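## Task

Take the white plate out of work nest N1, leaving any lid behind, and set it down flat within the locators of one of the places in cooler CD's drawer, oriented so its long edge runs across the drawer. Afterwards push the drawer fully closed (CD's lamp stays on until it is). CD's housing must finish no more than about a finger's width from its starting spot, neither rotated nor tilted. Apart from the bins, every other item on the bench must be left as it began. Finish with the gripper released and the arm moved away.

## Robot and tools

Robot: two six-joint arms with parallel grippers, named left_arm and right_arm. The names do not refer to image sides. left_arm sits on the +y side, its root at (+0.032, +0.248, 0) m, quat_wxyz (+0.995, 0, 0, -0.099); right_arm root at (+0.041, -0.356, 0) m, quat_wxyz (+1.000, 0, 0, +0.023). Either arm may do the work; the idle one can be parked out of the way.

Scene frame: origin on the table surface midway between the arms, +x pointing out across the table, +z up. The cooler CD is loose on the table, so pushing it shifts it. Occasionally a held part gets a brief tug or a loose item gets nudged.

execute_actions takes "actions", a list holding zero or one entry, plus an optional "pictures" boolean (images from cam_high, cam_low, cam_left_wrist, cam_right_wrist, each 672x504, are included by default). An empty list just reports the state. An entry {"steps": n} with n up to 300 is a pause that commands nothing new. An entry {"rows": [...], "steps": n} runs a motion: n up to 15 control steps of 1/30 s each (default 15), one row per step, the final row reused if rows run out. A rejected call moves nothing.

Each row is a single flat list of 14 numbers, all within [-1, 1], covering both arms even if one is idle: left_arm waist, shoulder, elbow, wrist pitch, wrist yaw, wrist roll, gripper opening, then right_arm in that same order. The six joint numbers are relative offsets, not targets: each is added to that joint's angle as printed in the most recent result containing joint angles (if none has appeared yet in this scene, or for a second or later call within one reply, the base is where the robot stands when the action begins). They are never relative to the previous row. Scale: 1.0 equals 1.264 rad for waist, 1.32 shoulder, 1.276 elbow, 1.83 wrist pitch, 1.686 wrist yaw, 2.022 wrist roll. The opening number is absolute: +1 fully open, -1 closed; in between, fingers go to where grip_measured would read that value.

Joint ranges in rad, same for both arms: waist -2.880 to 2.880, shoulder 0.000 to 3.142, elbow 0.000 to 3.019, wrist pitch -1.693 to 1.571, wrist yaw -1.571 to 1.571, wrist roll -2.094 to 2.094. A request more than 0.019 rad beyond a range end is rejected. True ends may differ by up to 0.019 rad; a request beyond the true end is clipped there and the result may say "joint sent to its limit" (possibly about an earlier action still running). Missing that line does not prove there is room left.

Speed: each step, a joint's target may lead its measured angle by at most 0.264 rad (waist), 0.32 (shoulder), 0.276 (elbow), 0.33 (wrist pitch), 0.186 (wrist yaw), 0.522 (wrist roll); and if the targets would put the gripper over 70 mm from where it is, all are pulled back proportionally. Big offsets therefore take several actions. Moves of only a few mm may not register.

Holding position: all-zero offsets are not a pause; they drive joints back to the base angles, and an arm can droop a little each time. To keep an arm steady, put in the first call of a reply the offsets back to the desired angles, use zeros in later calls of that reply, and enlarge the correction while a joint keeps falling short. Between calls, and while the operator is still writing, the arms keep heading for the last commanded target until everything has nearly stopped or a step gets HELD; fingers still moving continue regardless.

Gripper: fingers extend along the gripper's +z axis and close along its y axis. The printed end_effector_position is the point between the pads, roughly 1 cm behind the fingertips. To hold something, command an opening about 0.03 below grip_measured (less for a gentler grip). Pad force tops out near 50 to 62 N, lower on items under about 2 mm thick. Each gripper's readings may be off by about 1 mm of opening, consistently.

Results: the state line gives each gripper's end_effector_position (m) and end_effector_quat_wxyz in the scene frame, less accurate at long reach. Joint positions / Joint velocities give, per arm, the six joints (rad, rad/s) then finger-pad gap (m, m/s; 0.094 m when fully open). grip_measured is the opening on the command scale. Joint torques follow the joint order; they are noisy, offset and nonzero even unloaded. "joint command not followed" means a clearance check altered some joint targets; HELD marks steps where a row was partly or wholly not sent. MOTOR HOT appears from 85 °C; at 100 °C the arm drops its load and falls, reported as OVER-TEMPERATURE FAULT, so avoid long heavy holds.

zoom_image: {"camera": one of the four names, "region": [x0, y0, x1, y1]} in pixels of that camera's latest image, origin top-left, at most 504 by 504; gives a closer look. read_manual: optional "section" (only "licences"), returns licence text, no motion. finished_scene: {"scene": current scene number}, irreversible, ends that scene, reports success and gives the next task.

Avoid: arms colliding or pressing on each other, anything falling off the table, dropping or slamming the plate, shoving CD hard or shifting it, and disturbing other bench items.

Each tool is called after "Call:" by a JSON object that holds its "method" and its "body".

## Session

I'll start by looking at the scene.

Call:
{"method": "execute_actions", "body": {"actions": []}}

Scene clock: 0.00 s of 7200.00 s.
left_arm: end_effector_position=(-0.0327, -0.1255, +0.3420) grip_measured=+1.000 end_effector_quat_wxyz=(-0.374, +0.167, +0.787, -0.462) | right_arm: end_effector_position=(+0.3363, -0.4084, +0.3228) grip_measured=+1.000 end_effector_quat_wxyz=(+0.052, -0.040, +0.959, -0.275)
Joint positions: left_arm=[-1.139  0.889  0.805 -0.532  1.039 -1.494  0.094] | right_arm=[ 0.09   1.052  1.18  -1.639  0.564  0.036  0.094]
Joint velocities: left_arm=[-0.005 -0.015  0.007 -0.017 -0.022 -0.007  0.   ] | right_arm=[-0.005  0.005 -0.007 -0.017 -0.037  0.022  0.   ]
Joint torques (N m, as the arm reports them, + toward a larger angle): no reading

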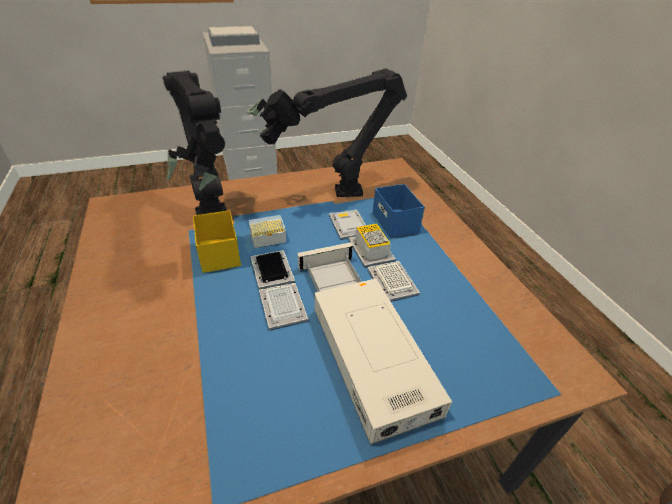

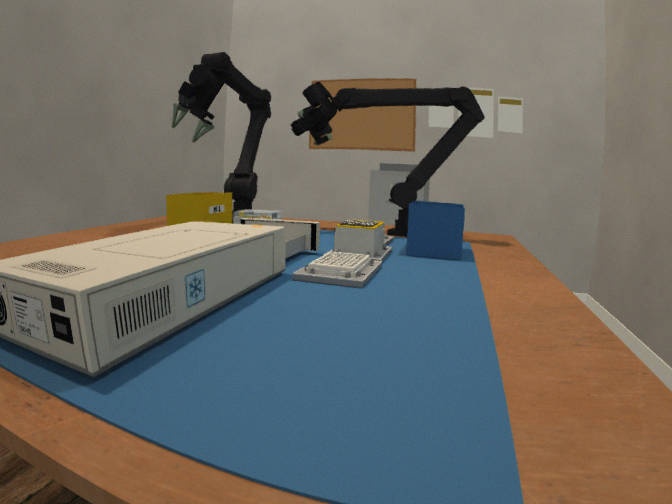

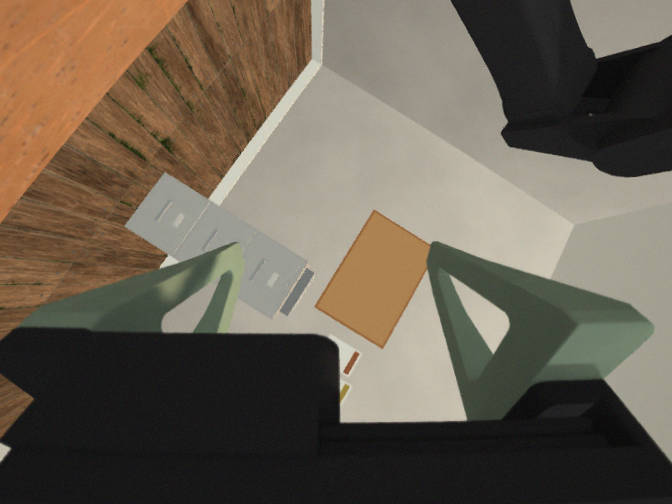

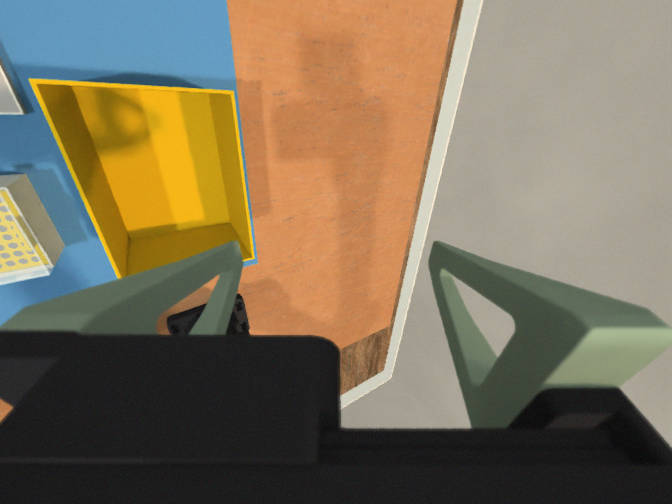

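Call:
{"method": "zoom_image", "body": {"camera": "cam_high", "region": [180, 170, 460, 350]}}

Call:
{"method": "zoom_image", "body": {"camera": "cam_low", "region": [150, 170, 480, 310]}}

Region (180, 170, 460, 350) of cam_high's 672x504 image, scaled by 1.800, with more detail than that image has; it fills the top 324 rows of this view, and the rest is white.

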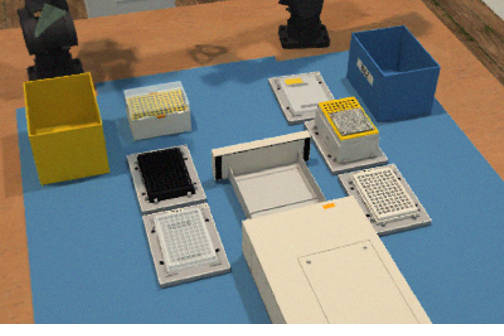

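Region (150, 170, 480, 310) of cam_low's 672x504 image, scaled by 1.527, with more detail than that image has; it fills the top 214 rows of this view, and the rest is white.

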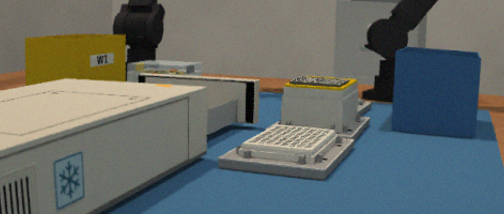

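Call:
{"method": "zoom_image", "body": {"camera": "cam_high", "region": [350, 250, 430, 310]}}

Call:
{"method": "zoom_image", "body": {"camera": "cam_high", "region": [245, 245, 325, 335]}}

Call:
{"method": "zoom_image", "body": {"camera": "cam_high", "region": [290, 235, 380, 300]}}

Call:
{"method": "zoom_image", "body": {"camera": "cam_high", "region": [320, 200, 400, 265]}}

Region (350, 250, 430, 310) of cam_high's 672x504 image, scaled by 6.300, with more detail than that image has; it fills the top 378 rows of this view, and the rest is white.

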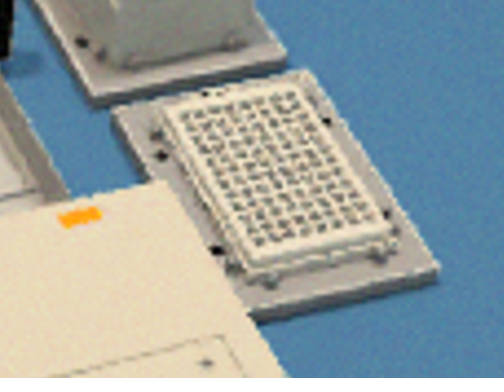

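Region (245, 245, 325, 335) of cam_high's 672x504 image, scaled by 5.600, with more detail than that image has.

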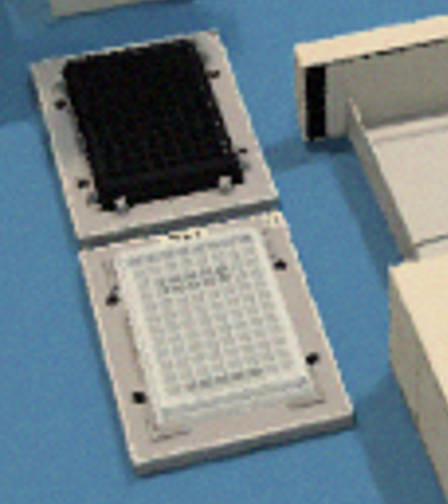

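Region (290, 235, 380, 300) of cam_high's 672x504 image, scaled by 5.600, with more detail than that image has.

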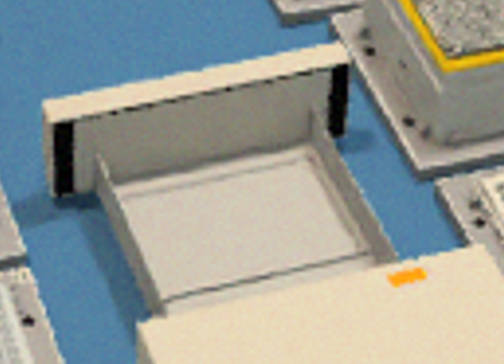

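Region (320, 200, 400, 265) of cam_high's 672x504 image, scaled by 6.300, with more detail than that image has; it fills the top 410 rows of this view, and the rest is white.

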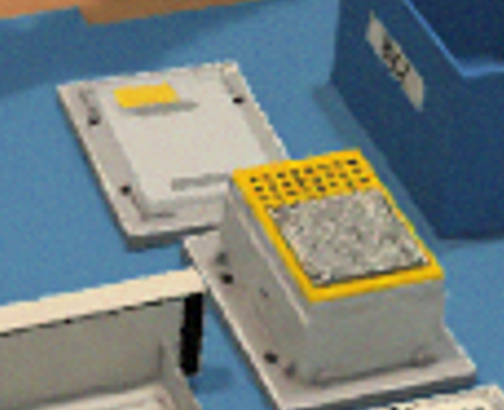

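Call:
{"method": "execute_actions", "body": {"actions": [{"rows": [[0.95, 0.41, 0.45, -0.54, -0.616, 0.739, 1, 0, 0, 0, 0, 0, 0, 1]], "steps": 15}], "pictures": false}}

Call:
{"method": "execute_actions", "body": {"actions": [{"steps": 60}]}}

Scene clock: 47.17 s of 7200.00 s.
left_arm: end_effector_position=(+0.2910, -0.0976, +0.1934) grip_measured=+1.000 end_effector_quat_wxyz=(-0.094, -0.006, +0.983, -0.160) | right_arm: end_effector_position=(+0.3363, -0.4084, +0.3228) grip_measured=+1.000 end_effector_quat_wxyz=(+0.052, -0.040, +0.959, -0.275)
Joint positions: left_arm=[-0.586  1.42   1.188 -1.238  0.36  -0.816  0.094] | right_arm=[ 0.09   1.052  1.18  -1.639  0.564  0.036  0.094]
Joint velocities: left_arm=[ 1.304  0.327  0.422 -1.429 -1.194  1.297  0.   ] | right_arm=[ 0.005 -0.015 -0.017 -0.022 -0.037 -0.066  0.   ]
Joint torques (N m, as the arm reports them, + toward a larger angle): left_arm=[ -0.26 -13.3   11.32  -0.09   0.14   0.11] | right_arm=[-0.7  -5.93 10.41  0.36  0.51  0.06]
Steps of this call (steps 1 to 90: nothing new was sent; then 43.67 s passed at rest; steps 91 to 105: all 15 steps of this action). Readings (joint positions):
91: left_arm=[-1.132 0.899 0.814 -0.562 1.007 -1.459] | right_arm=[0.090 1.052 1.180 -1.639 0.564 0.036]
92: left_arm=[-1.111 0.922 0.837 -0.614 0.964 -1.414] | right_arm=[0.090 1.052 1.180 -1.639 0.564 0.036]
94: left_arm=[-1.042 1.001 0.895 -0.710 0.878 -1.324] | right_arm=[0.090 1.052 1.180 -1.639 0.564 0.036]
98: left_arm=[-0.885 1.195 1.018 -0.896 0.699 -1.146] | right_arm=[0.090 1.052 1.180 -1.639 0.564 0.036]
105: the state above

Scene clock: 49.17 s of 7200.00 s.
left_arm: end_effector_position=(+0.4344, +0.1911, +0.2297) grip_measured=+1.000 end_effector_quat_wxyz=(-0.021, +0.062, +0.998, +0.002) | right_arm: end_effector_position=(+0.3363, -0.4084, +0.3228) grip_measured=+1.000 end_effector_quat_wxyz=(+0.052, -0.040, +0.959, -0.275)
Joint positions: left_arm=[ 0.06   1.433  1.329 -1.508 -0.002 -0.015  0.094] | right_arm=[ 0.09   1.052  1.18  -1.639  0.564  0.036  0.094]
Joint velocities: left_arm=[-0.024  0.005 -0.007  0.007 -0.066  0.051  0.   ] | right_arm=[ 0.005 -0.015 -0.007  0.012 -0.066 -0.081  0.   ]
Joint torques (N m, as the arm reports them, + toward a larger angle): left_arm=[ -0.66 -11.84  10.65  -0.5   -0.05   0.11] | right_arm=[-0.85 -5.98 10.43  0.35  0.51  0.06]
Steps of this call (steps 1 to 45: the robot went on to your last target; steps 46 to 60: nothing new was sent). Readings (joint positions):
1: left_arm=[-0.541 1.429 1.201 -1.282 0.311 -0.769] | right_arm=[0.090 1.052 1.180 -1.639 0.564 0.036]
2: left_arm=[-0.495 1.434 1.210 -1.319 0.263 -0.722] | right_arm=[0.090 1.052 1.180 -1.639 0.564 0.036]
4: left_arm=[-0.403 1.435 1.224 -1.375 0.166 -0.628] | right_arm=[0.090 1.052 1.180 -1.639 0.564 0.036]
8: left_arm=[-0.209 1.435 1.253 -1.442 0.046 -0.430] | right_arm=[0.090 1.052 1.180 -1.639 0.564 0.036]
60: the state above
All arms were judged still, so your last target was given up. Only a new action makes them travel on or press farther. Fingers that are still opening or closing keep moving.

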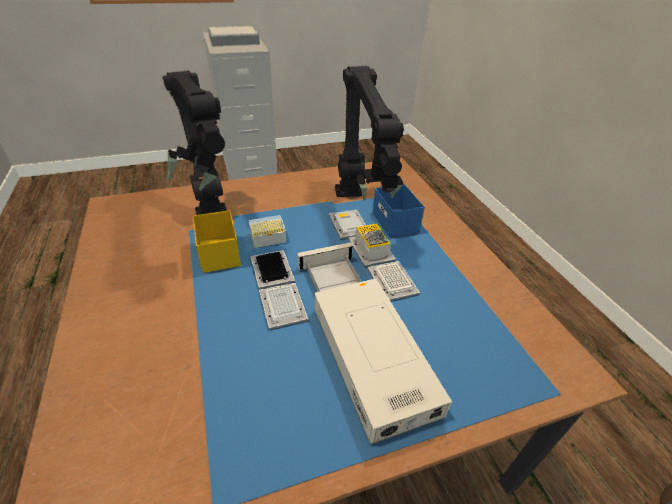

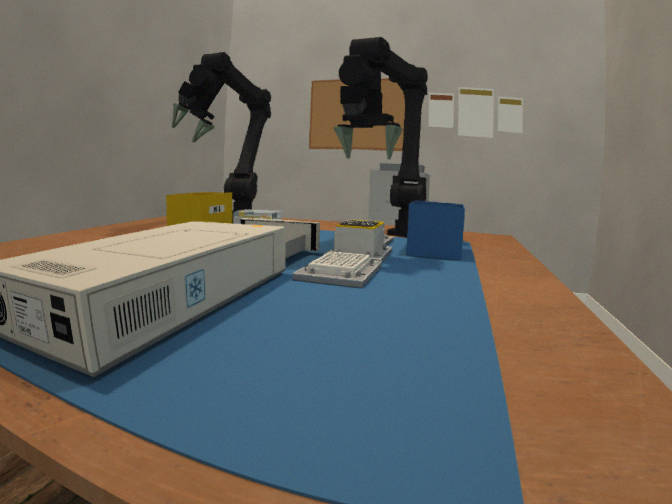

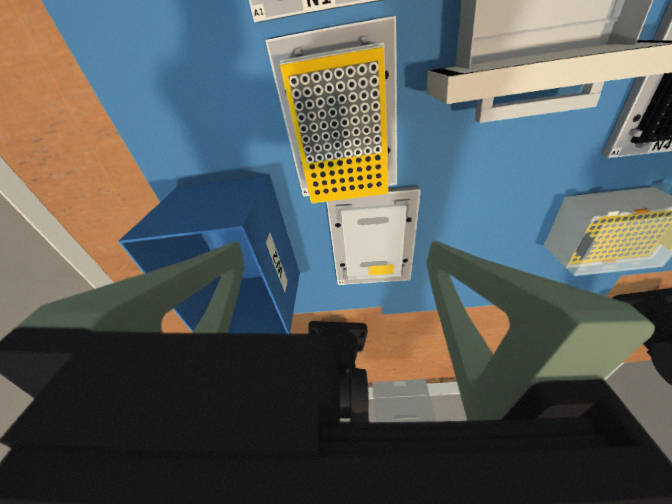

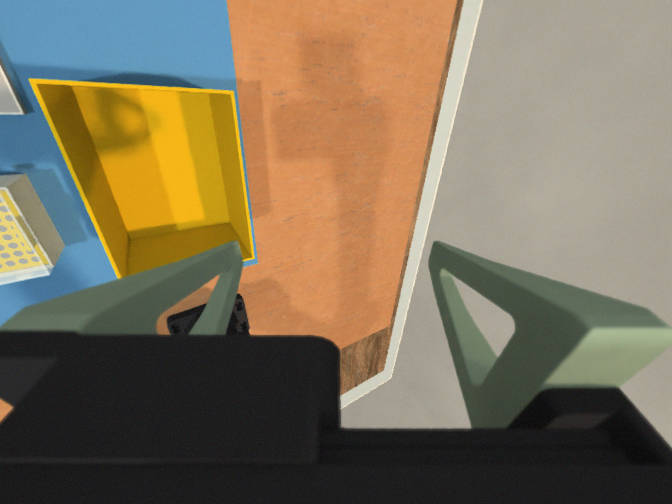

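Call:
{"method": "execute_actions", "body": {"actions": [{"rows": [[0.005,0.01,0.05,0,0,0,1,0,0,0,0,0,0,1],[0.01,0.02,0.1,0,0,0,1,0,0,0,0,0,0,1],[0.015,0.04,0.15,0,0,-0.01,1,0,0,0,0,0,0,1],[0.02,0.065,0.2,0,0,-0.01,1,0,0,0,0,0,0,1],[0.025,0.09,0.25,0,0,-0.02,1,0,0,0,0,0,0,1],[0.03,0.115,0.3,-0.005,0,-0.02,1,0,0,0,0,0,0,1],[0.035,0.14,0.35,-0.005,0,-0.03,1,0,0,0,0,0,0,1],[0.039,0.165,0.4,-0.01,0,-0.03,1,0,0,0,0,0,0,1],[0.039,0.19,0.46,-0.01,0,-0.04,1,0,0,0,0,0,0,1],[0.039,0.22,0.46,-0.014,0,-0.04,1,0,0,0,0,0,0,1],[0.039,0.25,0.46,-0.014,0,-0.04,1,0,0,0,0,0,0,1],[0.039,0.28,0.46,-0.014,0,-0.04,1,0,0,0,0,0,0,1],[0.039,0.31,0.46,-0.014,0,-0.04,1,0,0,0,0,0,0,1],[0.039,0.34,0.46,-0.014,0,-0.04,1,0,0,0,0,0,0,1],[0.039,0.365,0.46,-0.014,0,-0.04,1,0,0,0,0,0,0,1]], "steps": 15}], "pictures": false}}

Call:
{"method": "execute_actions", "body": {"actions": [{"steps": 30}]}}

Scene clock: 69.77 s of 7200.00 s.
left_arm: end_effector_position=(+0.6181, +0.1927, +0.3029) grip_measured=+1.000 end_effector_quat_wxyz=(+0.099, +0.013, +0.995, -0.007) | right_arm: end_effector_position=(+0.3363, -0.4084, +0.3228) grip_measured=+1.000 end_effector_quat_wxyz=(+0.052, -0.040, +0.959, -0.275)
Joint positions: left_arm=[ 0.106  1.768  1.913 -1.517 -0.002 -0.067  0.094] | right_arm=[ 0.09   1.052  1.18  -1.639  0.564  0.036  0.094]
Joint velocities: left_arm=[ 0.024  0.64  -0.007  0.002 -0.022 -0.125  0.   ] | right_arm=[-0.015 -0.005 -0.017  0.002  0.007 -0.022  0.   ]
Joint torques (N m, as the arm reports them, + toward a larger angle): left_arm=[ -1.11 -12.15   7.98   0.12  -0.18  -0.23] | right_arm=[-0.68 -5.93 10.42  0.37  0.5   0.06]
Steps of this call (steps 1 to 90: nothing new was sent; then 17.10 s passed at rest; steps 91 to 105: all 15 steps of this action). Readings (joint positions):
91: left_arm=[0.060 1.433 1.329 -1.508 -0.002 -0.015] | right_arm=[0.090 1.052 1.180 -1.639 0.564 0.036]
92: left_arm=[0.060 1.434 1.334 -1.508 -0.002 -0.015] | right_arm=[0.090 1.052 1.180 -1.639 0.564 0.036]
94: left_arm=[0.062 1.454 1.383 -1.511 -0.002 -0.017] | right_arm=[0.090 1.052 1.180 -1.639 0.564 0.036]
98: left_arm=[0.076 1.548 1.592 -1.512 -0.002 -0.031] | right_arm=[0.090 1.052 1.180 -1.639 0.564 0.036]
105: the state above

Scene clock: 70.77 s of 7200.00 s.
left_arm: end_effector_position=(+0.6351, +0.1918, +0.2166) grip_measured=+1.000 end_effector_quat_wxyz=(+0.022, +0.005, +1.000, -0.001) | right_arm: end_effector_position=(+0.3363, -0.4084, +0.3228) grip_measured=+1.000 end_effector_quat_wxyz=(+0.052, -0.040, +0.959, -0.275)
Joint positions: left_arm=[ 0.107  1.914  1.909 -1.521 -0.002 -0.081  0.094] | right_arm=[ 0.09   1.052  1.18  -1.639  0.564  0.036  0.094]
Joint velocities: left_arm=[ 0.005 -0.005  0.002 -0.002 -0.037  0.022  0.   ] | right_arm=[-0.005 -0.005  0.012  0.012 -0.007  0.007  0.   ]
Joint torques (N m, as the arm reports them, + toward a larger angle): left_arm=[ -0.47 -19.42   8.21  -0.23  -0.17  -0.23] | right_arm=[-0.75 -5.99 10.43  0.37  0.51  0.06]
Steps of this call (steps 1 to 30: the robot went on to your last target). Readings (joint positions):
1: left_arm=[0.107 1.792 1.913 -1.518 -0.002 -0.069] | right_arm=[0.090 1.052 1.180 -1.639 0.564 0.036]
2: left_arm=[0.107 1.820 1.913 -1.518 -0.002 -0.071] | right_arm=[0.090 1.052 1.180 -1.639 0.564 0.036]
4: left_arm=[0.107 1.874 1.913 -1.519 -0.002 -0.074] | right_arm=[0.090 1.052 1.180 -1.639 0.564 0.036]
8: left_arm=[0.107 1.946 1.912 -1.519 -0.002 -0.078] | right_arm=[0.090 1.052 1.180 -1.639 0.564 0.036]
30: the state above

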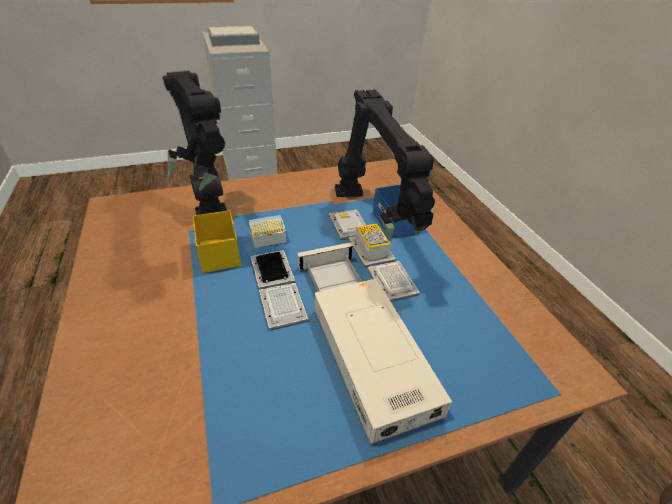

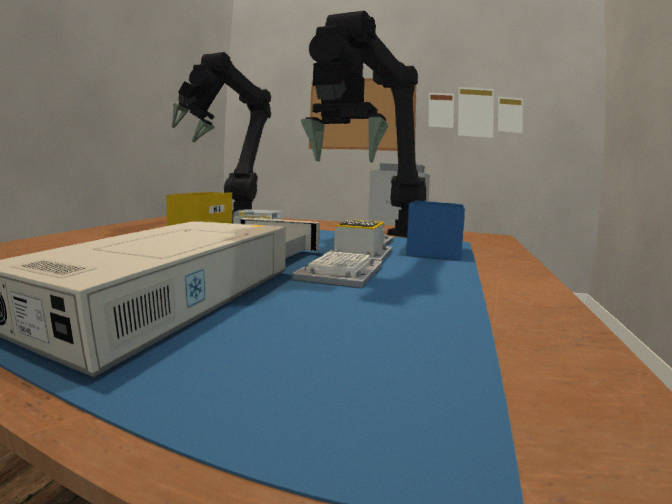

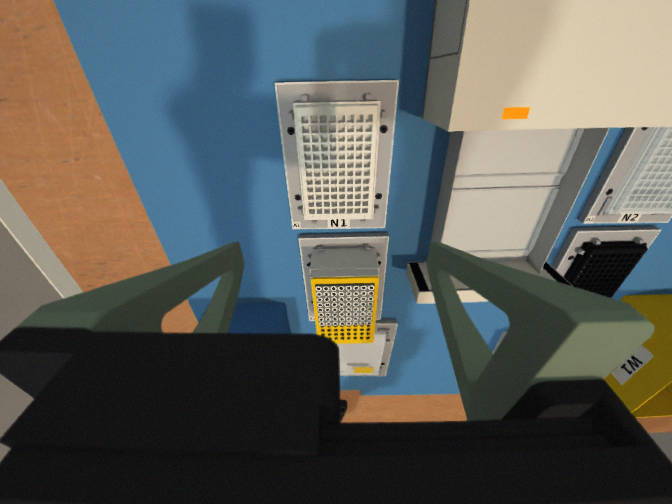

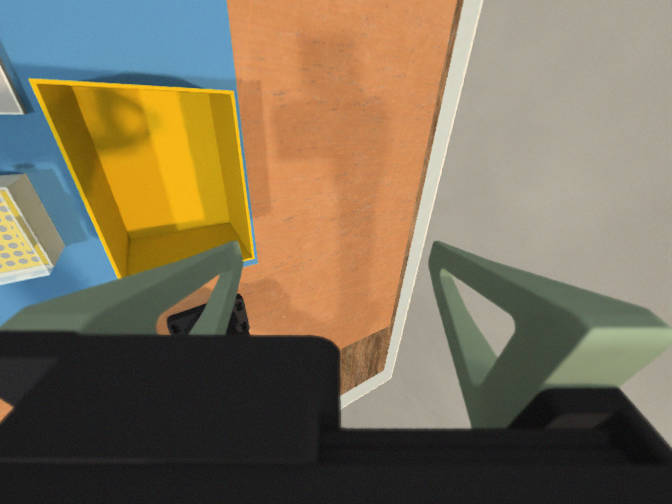

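Call:
{"method": "zoom_image", "body": {"camera": "cam_left_wrist", "region": [250, 60, 430, 250]}}

Call:
{"method": "zoom_image", "body": {"camera": "cam_left_wrist", "region": [390, 90, 630, 320]}}

Region (250, 60, 430, 250) of cam_left_wrist's 672x504 image, scaled by 2.653, with more detail than that image has; it fills the left 477 columns of this view, and the rest is white.

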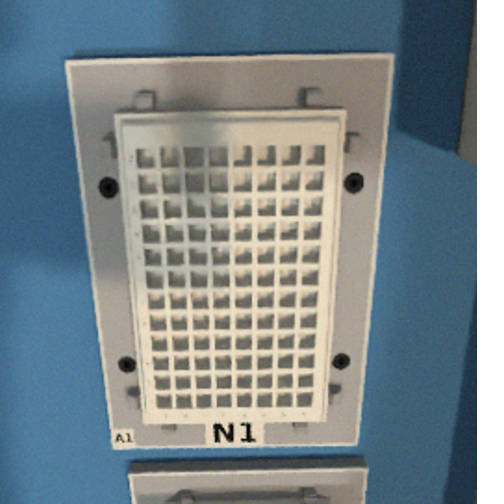

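Region (390, 90, 630, 320) of cam_left_wrist's 672x504 image, scaled by 2.100, with more detail than that image has; it fills the top 483 rows of this view, and the rest is white.

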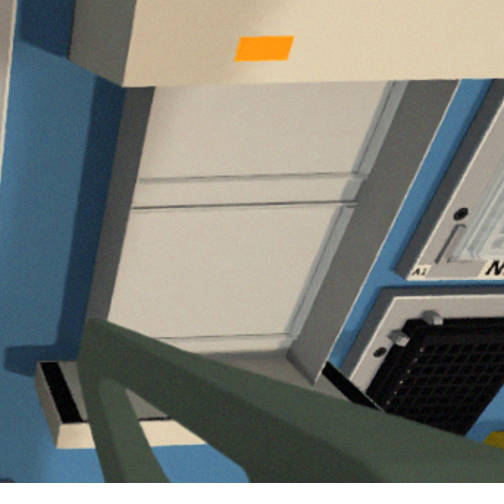

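Call:
{"method": "execute_actions", "body": {"actions": [{"rows": [[0,0.001,-0.005,0.005,0,0,1,0.02,0.01,0.04,0.01,-0.03,-0.03,1],[0,0.003,-0.015,0.012,0,0,1,0.05,0.03,0.08,0.02,-0.06,-0.07,1],[0,0.006,-0.03,0.023,0,-0.005,1,0.08,0.06,0.12,0.03,-0.09,-0.11,1],[0,0.009,-0.045,0.035,0,-0.005,1,0.11,0.09,0.16,0.04,-0.12,-0.15,1],[-0.001,0.012,-0.062,0.047,0,-0.01,1,0.14,0.12,0.2,0.05,-0.15,-0.19,1],[-0.001,0.015,-0.08,0.06,0,-0.01,1,0.17,0.155,0.24,0.06,-0.18,-0.23,1],[-0.002,0.019,-0.098,0.074,0,-0.015,1,0.2,0.19,0.28,0.07,-0.21,-0.27,1],[-0.002,0.022,-0.116,0.088,0,-0.015,1,0.23,0.23,0.32,0.08,-0.24,-0.31,1],[-0.003,0.026,-0.134,0.101,0,-0.02,1,0.26,0.27,0.36,0.09,-0.27,-0.35,1],[-0.003,0.029,-0.152,0.115,0,-0.02,1,0.29,0.31,0.36,0.1,-0.3,-0.39,1],[-0.004,0.032,-0.168,0.127,0,-0.02,1,0.32,0.35,0.36,0.11,-0.335,-0.43,1],[-0.004,0.035,-0.183,0.138,0,-0.02,1,0.35,0.39,0.36,0.12,-0.335,-0.46,1],[-0.004,0.038,-0.197,0.149,0,-0.02,1,0.37,0.43,0.36,0.13,-0.335,-0.49,1],[-0.004,0.04,-0.209,0.158,0,-0.02,1,0.389,0.48,0.36,0.138,-0.335,-0.49,1],[-0.004,0.042,-0.218,0.165,0,-0.02,1,0.389,0.576,0.36,0.138,-0.335,-0.49,1]], "steps": 15}], "pictures": false}}

Call:
{"method": "execute_actions", "body": {"actions": [{"steps": 36}]}}

Scene clock: 149.20 s of 7200.00 s.
left_arm: end_effector_position=(+0.6271, +0.1925, +0.1105) grip_measured=+1.000 end_effector_quat_wxyz=(+0.016, -0.005, +1.000, -0.001) | right_arm: end_effector_position=(+0.4570, -0.1419, +0.3304) grip_measured=+1.000 end_effector_quat_wxyz=(+0.119, -0.480, +0.869, -0.027)
Joint positions: left_arm=[ 0.107  1.941  1.669 -1.266 -0.002 -0.102  0.094] | right_arm=[ 0.448  1.417  1.558 -1.473  0.052 -0.52   0.094]
Joint velocities: left_arm=[-0.015  0.22  -0.486  0.466 -0.037 -0.007  0.   ] | right_arm=[ 0.708  1.001  0.159  0.305 -0.286 -1.018  0.   ]
Joint torques (N m, as the arm reports them, + toward a larger angle): left_arm=[ -1.14 -18.06   6.91   0.55  -0.17  -0.25] | right_arm=[-0.93 -9.51 12.61  0.94 -0.13 -0.04]
Steps of this call (steps 1 to 15: the robot went on to your last target; steps 16 to 90: nothing new was sent; then 74.93 s passed at rest; steps 91 to 105: all 15 steps of this action). Readings (joint positions):
91: left_arm=[0.107 1.914 1.909 -1.521 -0.002 -0.081] | right_arm=[0.090 1.052 1.180 -1.638 0.544 0.029]
92: left_arm=[0.107 1.914 1.909 -1.520 -0.002 -0.081] | right_arm=[0.096 1.054 1.187 -1.636 0.505 0.008]
94: left_arm=[0.107 1.913 1.898 -1.501 -0.002 -0.081] | right_arm=[0.134 1.080 1.236 -1.625 0.418 -0.062]
98: left_arm=[0.107 1.911 1.825 -1.418 -0.002 -0.087] | right_arm=[0.254 1.186 1.394 -1.573 0.259 -0.224]
105: the state above

Scene clock: 150.40 s of 7200.00 s.
left_arm: end_effector_position=(+0.6214, +0.1930, +0.0798) grip_measured=+1.000 end_effector_quat_wxyz=(-0.000, -0.007, +1.000, +0.001) | right_arm: end_effector_position=(+0.4808, -0.0342, +0.1566) grip_measured=+1.000 end_effector_quat_wxyz=(+0.016, +0.710, -0.704, -0.001)
Joint positions: left_arm=[ 0.107  1.972  1.634 -1.233 -0.002 -0.106  0.094] | right_arm=[ 0.587  1.814  1.604 -1.394  0.003 -0.946  0.094]
Joint velocities: left_arm=[-0.024  0.005 -0.007 -0.022  0.022 -0.022  0.   ] | right_arm=[ 0.005 -0.005  0.002 -0.007 -0.037 -0.007  0.   ]
Joint torques (N m, as the arm reports them, + toward a larger angle): left_arm=[ -0.95 -19.58   7.04   0.58  -0.19  -0.23] | right_arm=[ -1.22 -19.51  13.25   0.46  -0.25  -0.08]
Steps of this call (steps 1 to 36: the robot went on to your last target). Readings (joint positions):
1: left_arm=[0.107 1.949 1.655 -1.253 -0.002 -0.103] | right_arm=[0.471 1.453 1.563 -1.463 0.042 -0.554]
2: left_arm=[0.107 1.957 1.645 -1.246 -0.002 -0.104] | right_arm=[0.491 1.490 1.567 -1.454 0.033 -0.586]
4: left_arm=[0.107 1.969 1.635 -1.239 -0.002 -0.104] | right_arm=[0.524 1.568 1.571 -1.440 0.021 -0.647]
8: left_arm=[0.107 1.973 1.634 -1.235 -0.002 -0.106] | right_arm=[0.568 1.740 1.590 -1.409 0.005 -0.794]
36: the state above

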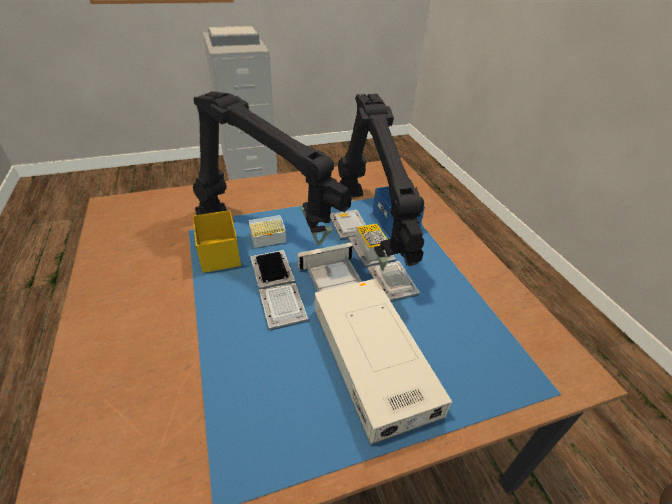

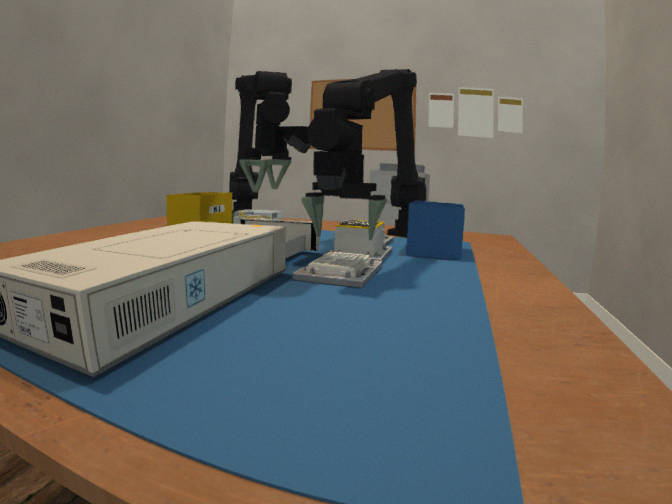

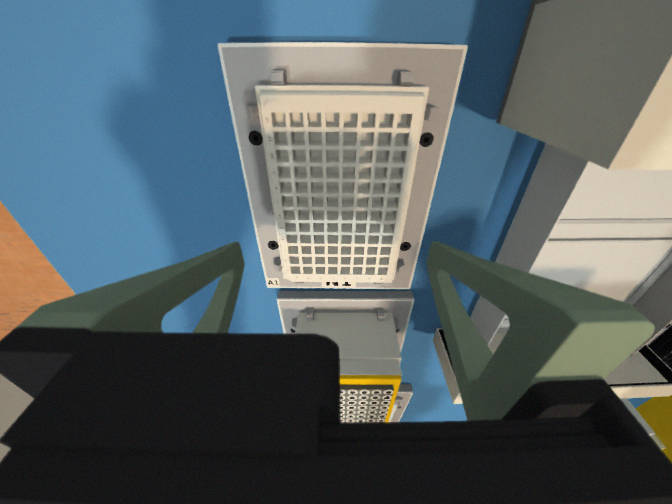

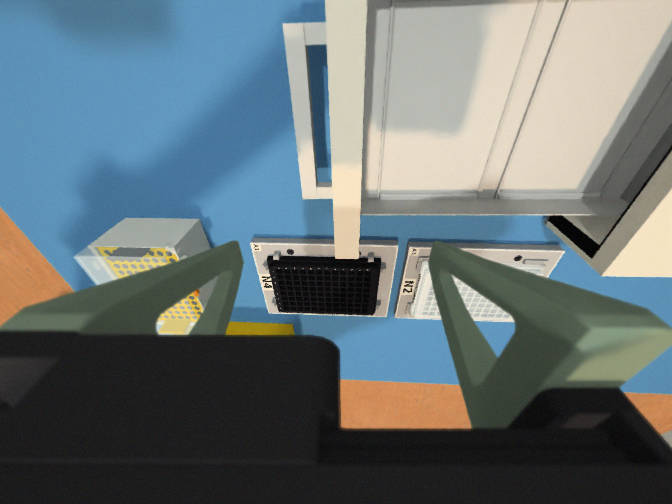

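Call:
{"method": "zoom_image", "body": {"camera": "cam_right_wrist", "region": [260, 0, 672, 290]}}

Call:
{"method": "zoom_image", "body": {"camera": "cam_right_wrist", "region": [280, 100, 520, 270]}}

Call:
{"method": "zoom_image", "body": {"camera": "cam_left_wrist", "region": [200, 30, 480, 310]}}

Region (260, 0, 672, 290) of cam_right_wrist's 672x504 image, scaled by 1.223, with more detail than that image has; it fills the top 355 rows of this view, and the rest is white.

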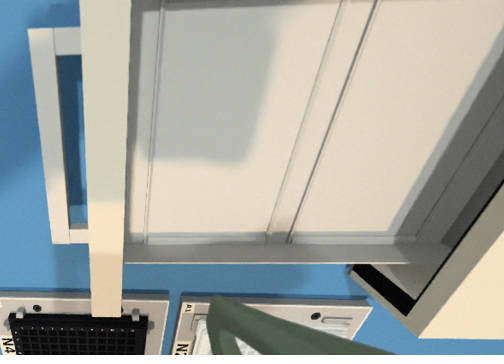

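Region (280, 100, 520, 270) of cam_right_wrist's 672x504 image, scaled by 2.100, with more detail than that image has; it fills the top 357 rows of this view, and the rest is white.

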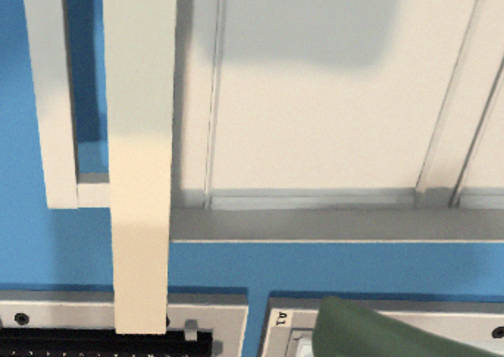

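Region (200, 30, 480, 310) of cam_left_wrist's 672x504 image, scaled by 1.800, with more detail than that image has.

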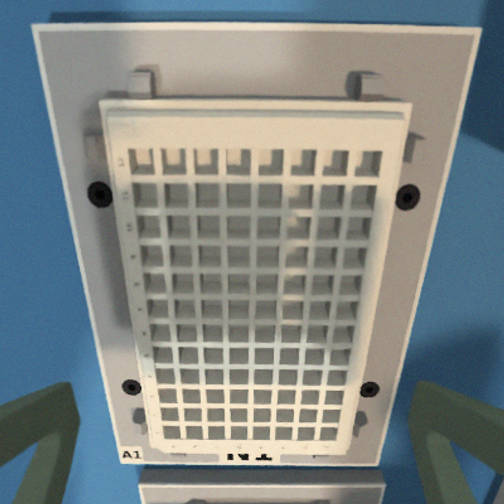

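Call:
{"method": "zoom_image", "body": {"camera": "cam_low", "region": [280, 140, 410, 290]}}

Call:
{"method": "zoom_image", "body": {"camera": "cam_right_wrist", "region": [480, 40, 672, 280]}}

Region (280, 140, 410, 290) of cam_low's 672x504 image, scaled by 3.360, with more detail than that image has; it fills the left 437 columns of this view, and the rest is white.

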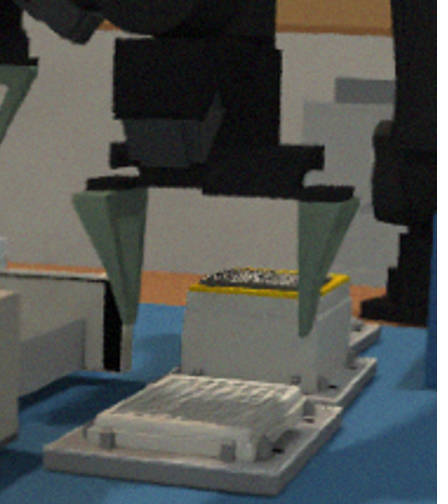

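Region (480, 40, 672, 280) of cam_right_wrist's 672x504 image, scaled by 2.100, with more detail than that image has; it fills the left 403 columns of this view, and the rest is white.

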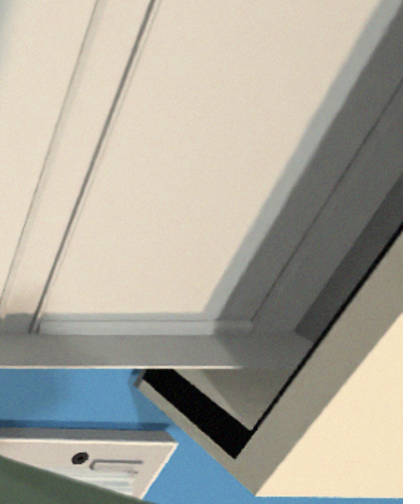

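Call:
{"method": "execute_actions", "body": {"actions": [{"rows": [[-0.001,0.001,-0.001,0.003,0,0,1,0,-0.02,-0.01,0,0,0,0.8],[-0.002,0.002,-0.003,0.006,0,0,1,0,-0.05,-0.025,0.003,0,0,0.6],[-0.003,0.004,-0.006,0.01,0,0,1,0,-0.08,-0.045,0.006,0,0,0.4],[-0.004,0.005,-0.008,0.013,0,0,1,0,-0.11,-0.07,0.009,0,0,0.2],[-0.005,0.007,-0.011,0.016,0,0,1,0,-0.14,-0.1,0.012,0,0,0],[-0.006,0.008,-0.013,0.019,0,0,1,0,-0.17,-0.13,0.015,0,0,-0.2],[-0.007,0.01,-0.016,0.022,0,0,1,0,-0.2,-0.16,0.018,0,0,-0.4],[-0.008,0.012,-0.018,0.025,0,0,1,0,-0.23,-0.19,0.021,0,0,-0.6],[-0.009,0.013,-0.021,0.028,0,0,1,0,-0.26,-0.22,0.024,0,0,-0.8],[-0.0095,0.015,-0.023,0.031,0,0,1,0,-0.29,-0.25,0.027,0,0,-1],[-0.0095,0.016,-0.025,0.034,0,0,1,0,-0.315,-0.28,0.03,0,0,-1],[-0.0095,0.018,-0.027,0.037,0,0,1,0,-0.34,-0.31,0.033,0,0,-1],[-0.0095,0.019,-0.029,0.04,0,0,1,0,-0.36,-0.34,0.035,0,0,-1],[-0.0095,0.02,-0.031,0.042,0,0,1,0,-0.375,-0.37,0.037,0,0,-1],[-0.0095,0.0205,-0.032,0.0437,0,0,1,0,-0.385,-0.41,0.037,0,0,-1]], "steps": 15}], "pictures": false}}

Call:
{"method": "execute_actions", "body": {"actions": [{"steps": 24}]}}

Scene clock: 236.97 s of 7200.00 s.
left_arm: end_effector_position=(+0.6273, +0.1913, +0.0715) grip_measured=+1.000 end_effector_quat_wxyz=(+0.017, -0.006, +1.000, -0.001) | right_arm: end_effector_position=(+0.3563, -0.1257, +0.2206) grip_measured=-0.996 end_effector_quat_wxyz=(-0.049, +0.709, -0.703, +0.009)
Joint positions: left_arm=[ 0.105  1.973  1.612 -1.175 -0.002 -0.106  0.094] | right_arm=[ 0.587  1.302  1.175 -1.345  0.003 -0.946  0.   ]
Joint velocities: left_arm=[-0.024  0.015 -0.061  0.095  0.037 -0.022  0.   ] | right_arm=[-0.015 -1.001 -1.018  0.129 -0.037  0.007 -0.001]
Joint torques (N m, as the arm reports them, + toward a larger angle): left_arm=[ -1.44 -17.27   6.26   0.84  -0.18  -0.07] | right_arm=[-0.75 -4.41  7.23  0.8  -0.06  0.03]
Steps of this call (steps 1 to 15: the robot went on to your last target; steps 16 to 90: nothing new was sent; then 83.07 s passed at rest; steps 91 to 105: all 15 steps of this action). Readings (joint positions):
91: left_arm=[0.107 1.972 1.634 -1.233 -0.002 -0.106] | right_arm=[0.587 1.813 1.603 -1.394 0.003 -0.946]
92: left_arm=[0.107 1.972 1.634 -1.233 -0.002 -0.106] | right_arm=[0.587 1.808 1.597 -1.393 0.003 -0.946]
94: left_arm=[0.107 1.972 1.634 -1.230 -0.002 -0.106] | right_arm=[0.587 1.777 1.559 -1.387 0.003 -0.946]
98: left_arm=[0.107 1.972 1.633 -1.211 -0.002 -0.106] | right_arm=[0.587 1.629 1.419 -1.373 0.003 -0.946]
105: the state above

Scene clock: 237.77 s of 7200.00 s.
left_arm: end_effector_position=(+0.6272, +0.1909, +0.0672) grip_measured=+1.000 end_effector_quat_wxyz=(+0.017, -0.006, +1.000, -0.001) | right_arm: end_effector_position=(+0.3330, -0.1428, +0.1845) grip_measured=-0.996 end_effector_quat_wxyz=(-0.006, +0.710, -0.704, +0.003)
Joint positions: left_arm=[ 0.104  1.978  1.607 -1.167 -0.002 -0.106  0.094] | right_arm=[ 0.587  1.298  1.079 -1.339  0.003 -0.946  0.   ]
Joint velocities: left_arm=[-0.015 -0.005 -0.012 -0.002 -0.139  0.022  0.   ] | right_arm=[ 0.005 -0.005 -0.002  0.007  0.022 -0.037 -0.   ]
Joint torques (N m, as the arm reports them, + toward a larger angle): left_arm=[ -1.42 -17.04   6.18   0.77  -0.18  -0.05] | right_arm=[-0.76 -9.36 10.32  0.71 -0.06  0.01]
Steps of this call (steps 1 to 24: the robot went on to your last target). Readings (joint positions):
1: left_arm=[0.105 1.974 1.610 -1.172 -0.002 -0.106] | right_arm=[0.587 1.274 1.141 -1.344 0.003 -0.946]
2: left_arm=[0.105 1.975 1.609 -1.170 -0.002 -0.106] | right_arm=[0.587 1.259 1.114 -1.344 0.003 -0.946]
4: left_arm=[0.104 1.977 1.608 -1.168 -0.002 -0.106] | right_arm=[0.587 1.259 1.087 -1.344 0.003 -0.946]
8: left_arm=[0.104 1.978 1.607 -1.167 -0.002 -0.106] | right_arm=[0.587 1.293 1.079 -1.341 0.003 -0.946]
24: the state above

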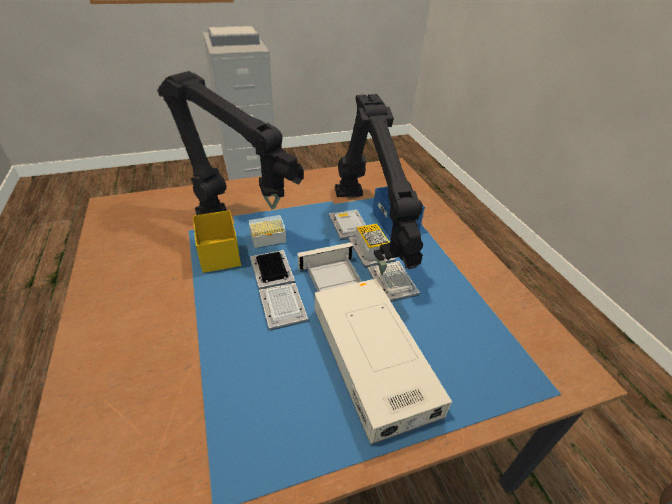

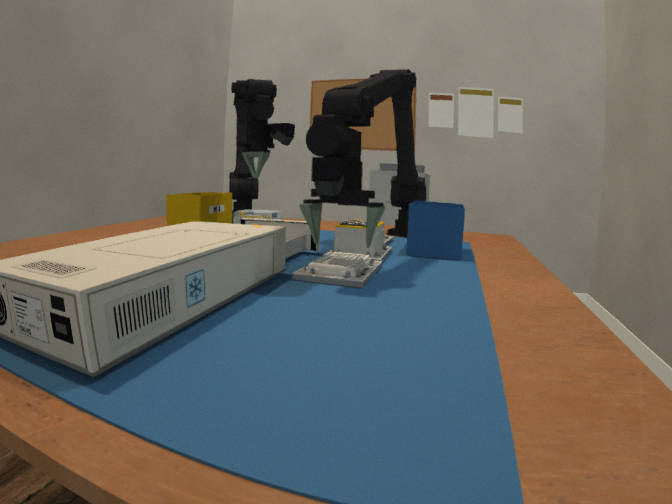

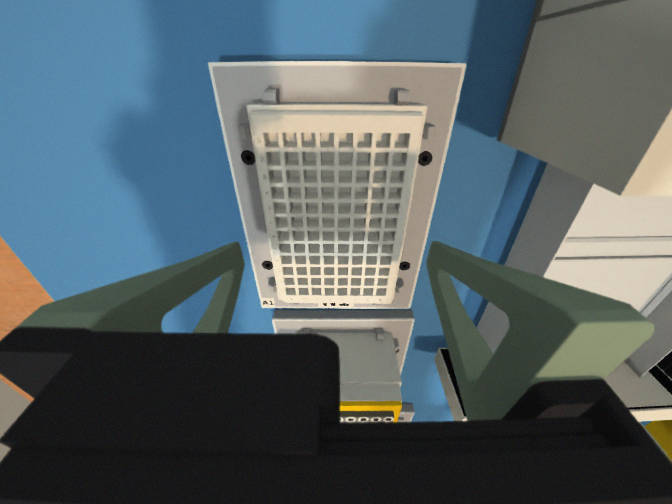

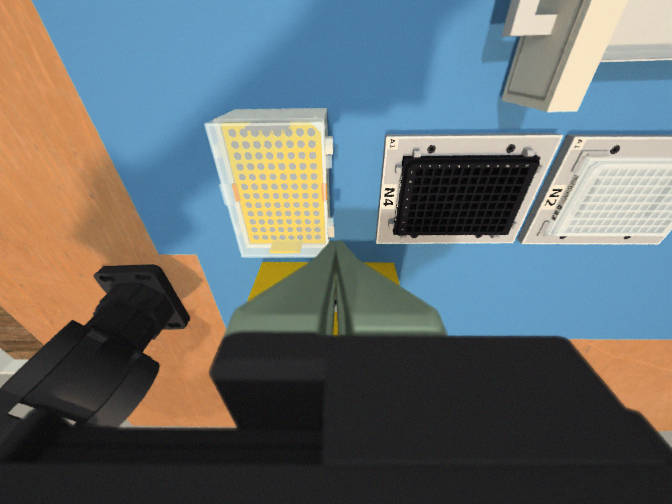

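Call:
{"method": "execute_actions", "body": {"actions": [{"rows": [[-0.007,0.016,-0.011,0.008,0,0,1,0,0,0,0,0,0,-1],[-0.007,0.018,-0.0125,0.009,0,0,1,0,0,0,0,0,0,-1],[-0.007,0.02,-0.014,0.01,0,0,1,0,0,0,0,0,0,-1],[-0.007,0.022,-0.0155,0.011,0,0,1,0,0,0,0,0,0,-1],[-0.007,0.024,-0.017,0.012,0,0,1,0,0,0,0,0,0,-1],[-0.008,0.026,-0.0185,0.013,0,0,1,0,0,0,0,0,0,-1],[-0.008,0.028,-0.02,0.014,0,0,1,0,0,0,0,0,0,-1],[-0.008,0.03,-0.0215,0.015,0,0,1,0,0,0,0,0,0,-1],[-0.008,0.032,-0.023,0.016,0,0,1,0,0,0,0,0,0,-1],[-0.008,0.0335,-0.0245,0.0165,0,0,1,0,0,0,0,0,0,-1],[-0.008,0.035,-0.026,0.017,0,0,1,0,0,0,0,0,0,-1],[-0.008,0.036,-0.027,0.0175,0,0,1,0,0,0,0,0,0,-1],[-0.008,0.037,-0.028,0.018,0,0,1,0,0,0,0,0,0,-1],[-0.008,0.038,-0.029,0.0186,0,0,1,0,0,0,0,0,0,-1]], "steps": 15}], "pictures": false}}

Call:
{"method": "execute_actions", "body": {"actions": [{"steps": 15}]}}

Scene clock: 251.40 s of 7200.00 s.
left_arm: end_effector_position=(+0.6219, +0.1914, +0.0453) grip_measured=+1.000 end_effector_quat_wxyz=(+0.003, -0.006, +1.000, +0.001) | right_arm: end_effector_position=(+0.3330, -0.1428, +0.1845) grip_measured=-0.996 end_effector_quat_wxyz=(-0.006, +0.710, -0.704, +0.003)
Joint positions: left_arm=[ 0.104  2.003  1.587 -1.148 -0.002 -0.106  0.094] | right_arm=[ 0.587  1.298  1.079 -1.339  0.003 -0.946  0.   ]
Joint velocities: left_arm=[-0.015  0.093 -0.061  0.022  0.007  0.007  0.   ] | right_arm=[ 0.015 -0.005 -0.017 -0.007  0.022 -0.051  0.   ]
Joint torques (N m, as the arm reports them, + toward a larger angle): left_arm=[ -1.62 -17.86   6.17   0.66  -0.18  -0.07] | right_arm=[-0.74 -9.96 10.08  0.22 -0.07  0.01]
Steps of this call (steps 1 to 15: the robot went on to your last target; steps 16 to 90: nothing new was sent; then 10.13 s passed at rest; steps 91 to 105: all 15 steps of this action). Readings (joint positions):
91: left_arm=[0.104 1.978 1.607 -1.167 -0.002 -0.106] | right_arm=[0.587 1.298 1.079 -1.339 0.003 -0.946]
92: left_arm=[0.104 1.978 1.607 -1.167 -0.002 -0.106] | right_arm=[0.587 1.298 1.079 -1.339 0.003 -0.946]
94: left_arm=[0.104 1.978 1.607 -1.164 -0.002 -0.106] | right_arm=[0.587 1.298 1.079 -1.339 0.003 -0.946]
98: left_arm=[0.104 1.982 1.603 -1.156 -0.002 -0.106] | right_arm=[0.587 1.298 1.079 -1.339 0.003 -0.946]
105: the state above

Scene clock: 251.90 s of 7200.00 s.
left_arm: end_effector_position=(+0.6197, +0.1916, +0.0389) grip_measured=+1.000 end_effector_quat_wxyz=(-0.003, -0.006, +1.000, +0.001) | right_arm: end_effector_position=(+0.3330, -0.1428, +0.1845) grip_measured=-0.996 end_effector_quat_wxyz=(-0.006, +0.710, -0.704, +0.003)
Joint positions: left_arm=[ 0.104  2.012  1.582 -1.146 -0.002 -0.106  0.094] | right_arm=[ 0.587  1.298  1.079 -1.339  0.003 -0.946  0.   ]
Joint velocities: left_arm=[-0.015 -0.005  0.007  0.007 -0.051 -0.022  0.   ] | right_arm=[-0.005  0.005 -0.007 -0.002  0.007 -0.037  0.001]
Joint torques (N m, as the arm reports them, + toward a larger angle): left_arm=[ -1.6  -17.97   6.24   0.59  -0.19  -0.05] | right_arm=[-0.82 -9.98 10.09  0.24 -0.07  0.01]
Steps of this call (steps 1 to 15: the robot went on to your last target). Readings (joint positions):
1: left_arm=[0.104 2.006 1.585 -1.148 -0.002 -0.106] | right_arm=[0.587 1.298 1.079 -1.339 0.003 -0.946]
2: left_arm=[0.104 2.009 1.584 -1.148 -0.002 -0.106] | right_arm=[0.587 1.298 1.079 -1.339 0.003 -0.946]
4: left_arm=[0.104 2.011 1.582 -1.148 -0.002 -0.106] | right_arm=[0.587 1.298 1.079 -1.339 0.003 -0.946]
8: left_arm=[0.104 2.012 1.582 -1.146 -0.002 -0.106] | right_arm=[0.587 1.298 1.079 -1.339 0.003 -0.946]
15: the state above
All arms were judged still, so your last target was given up. Only a new action makes them travel on or press farther. Fingers that are still opening or closing keep moving.

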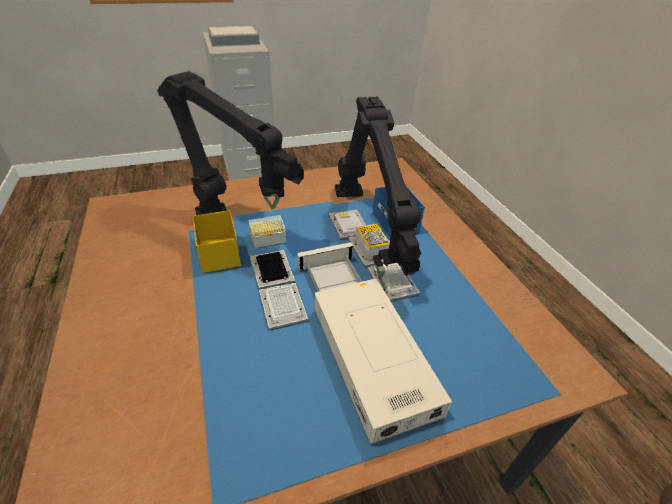

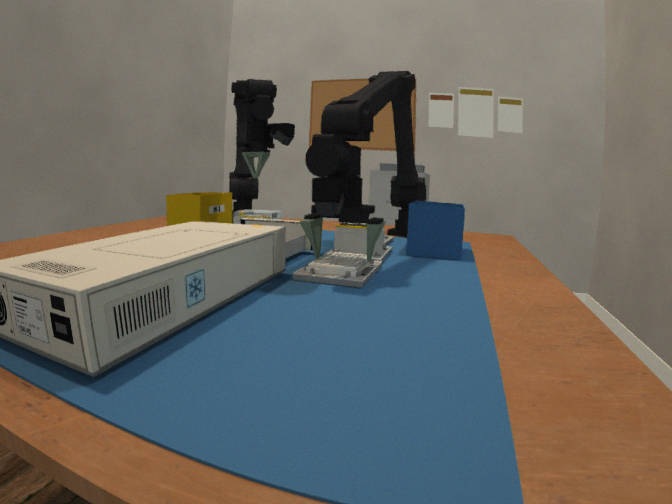

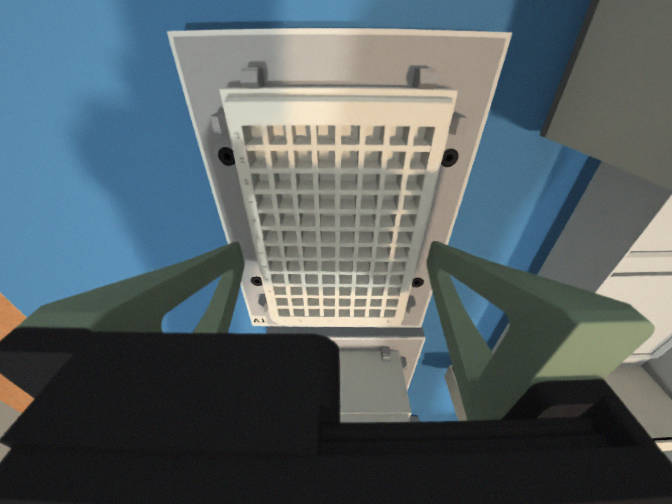

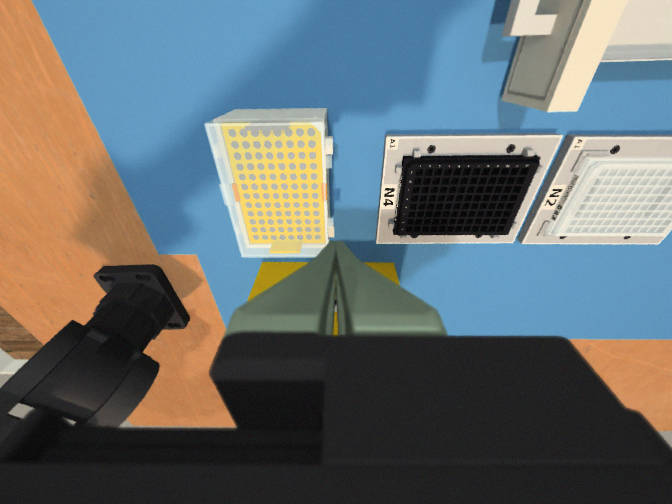

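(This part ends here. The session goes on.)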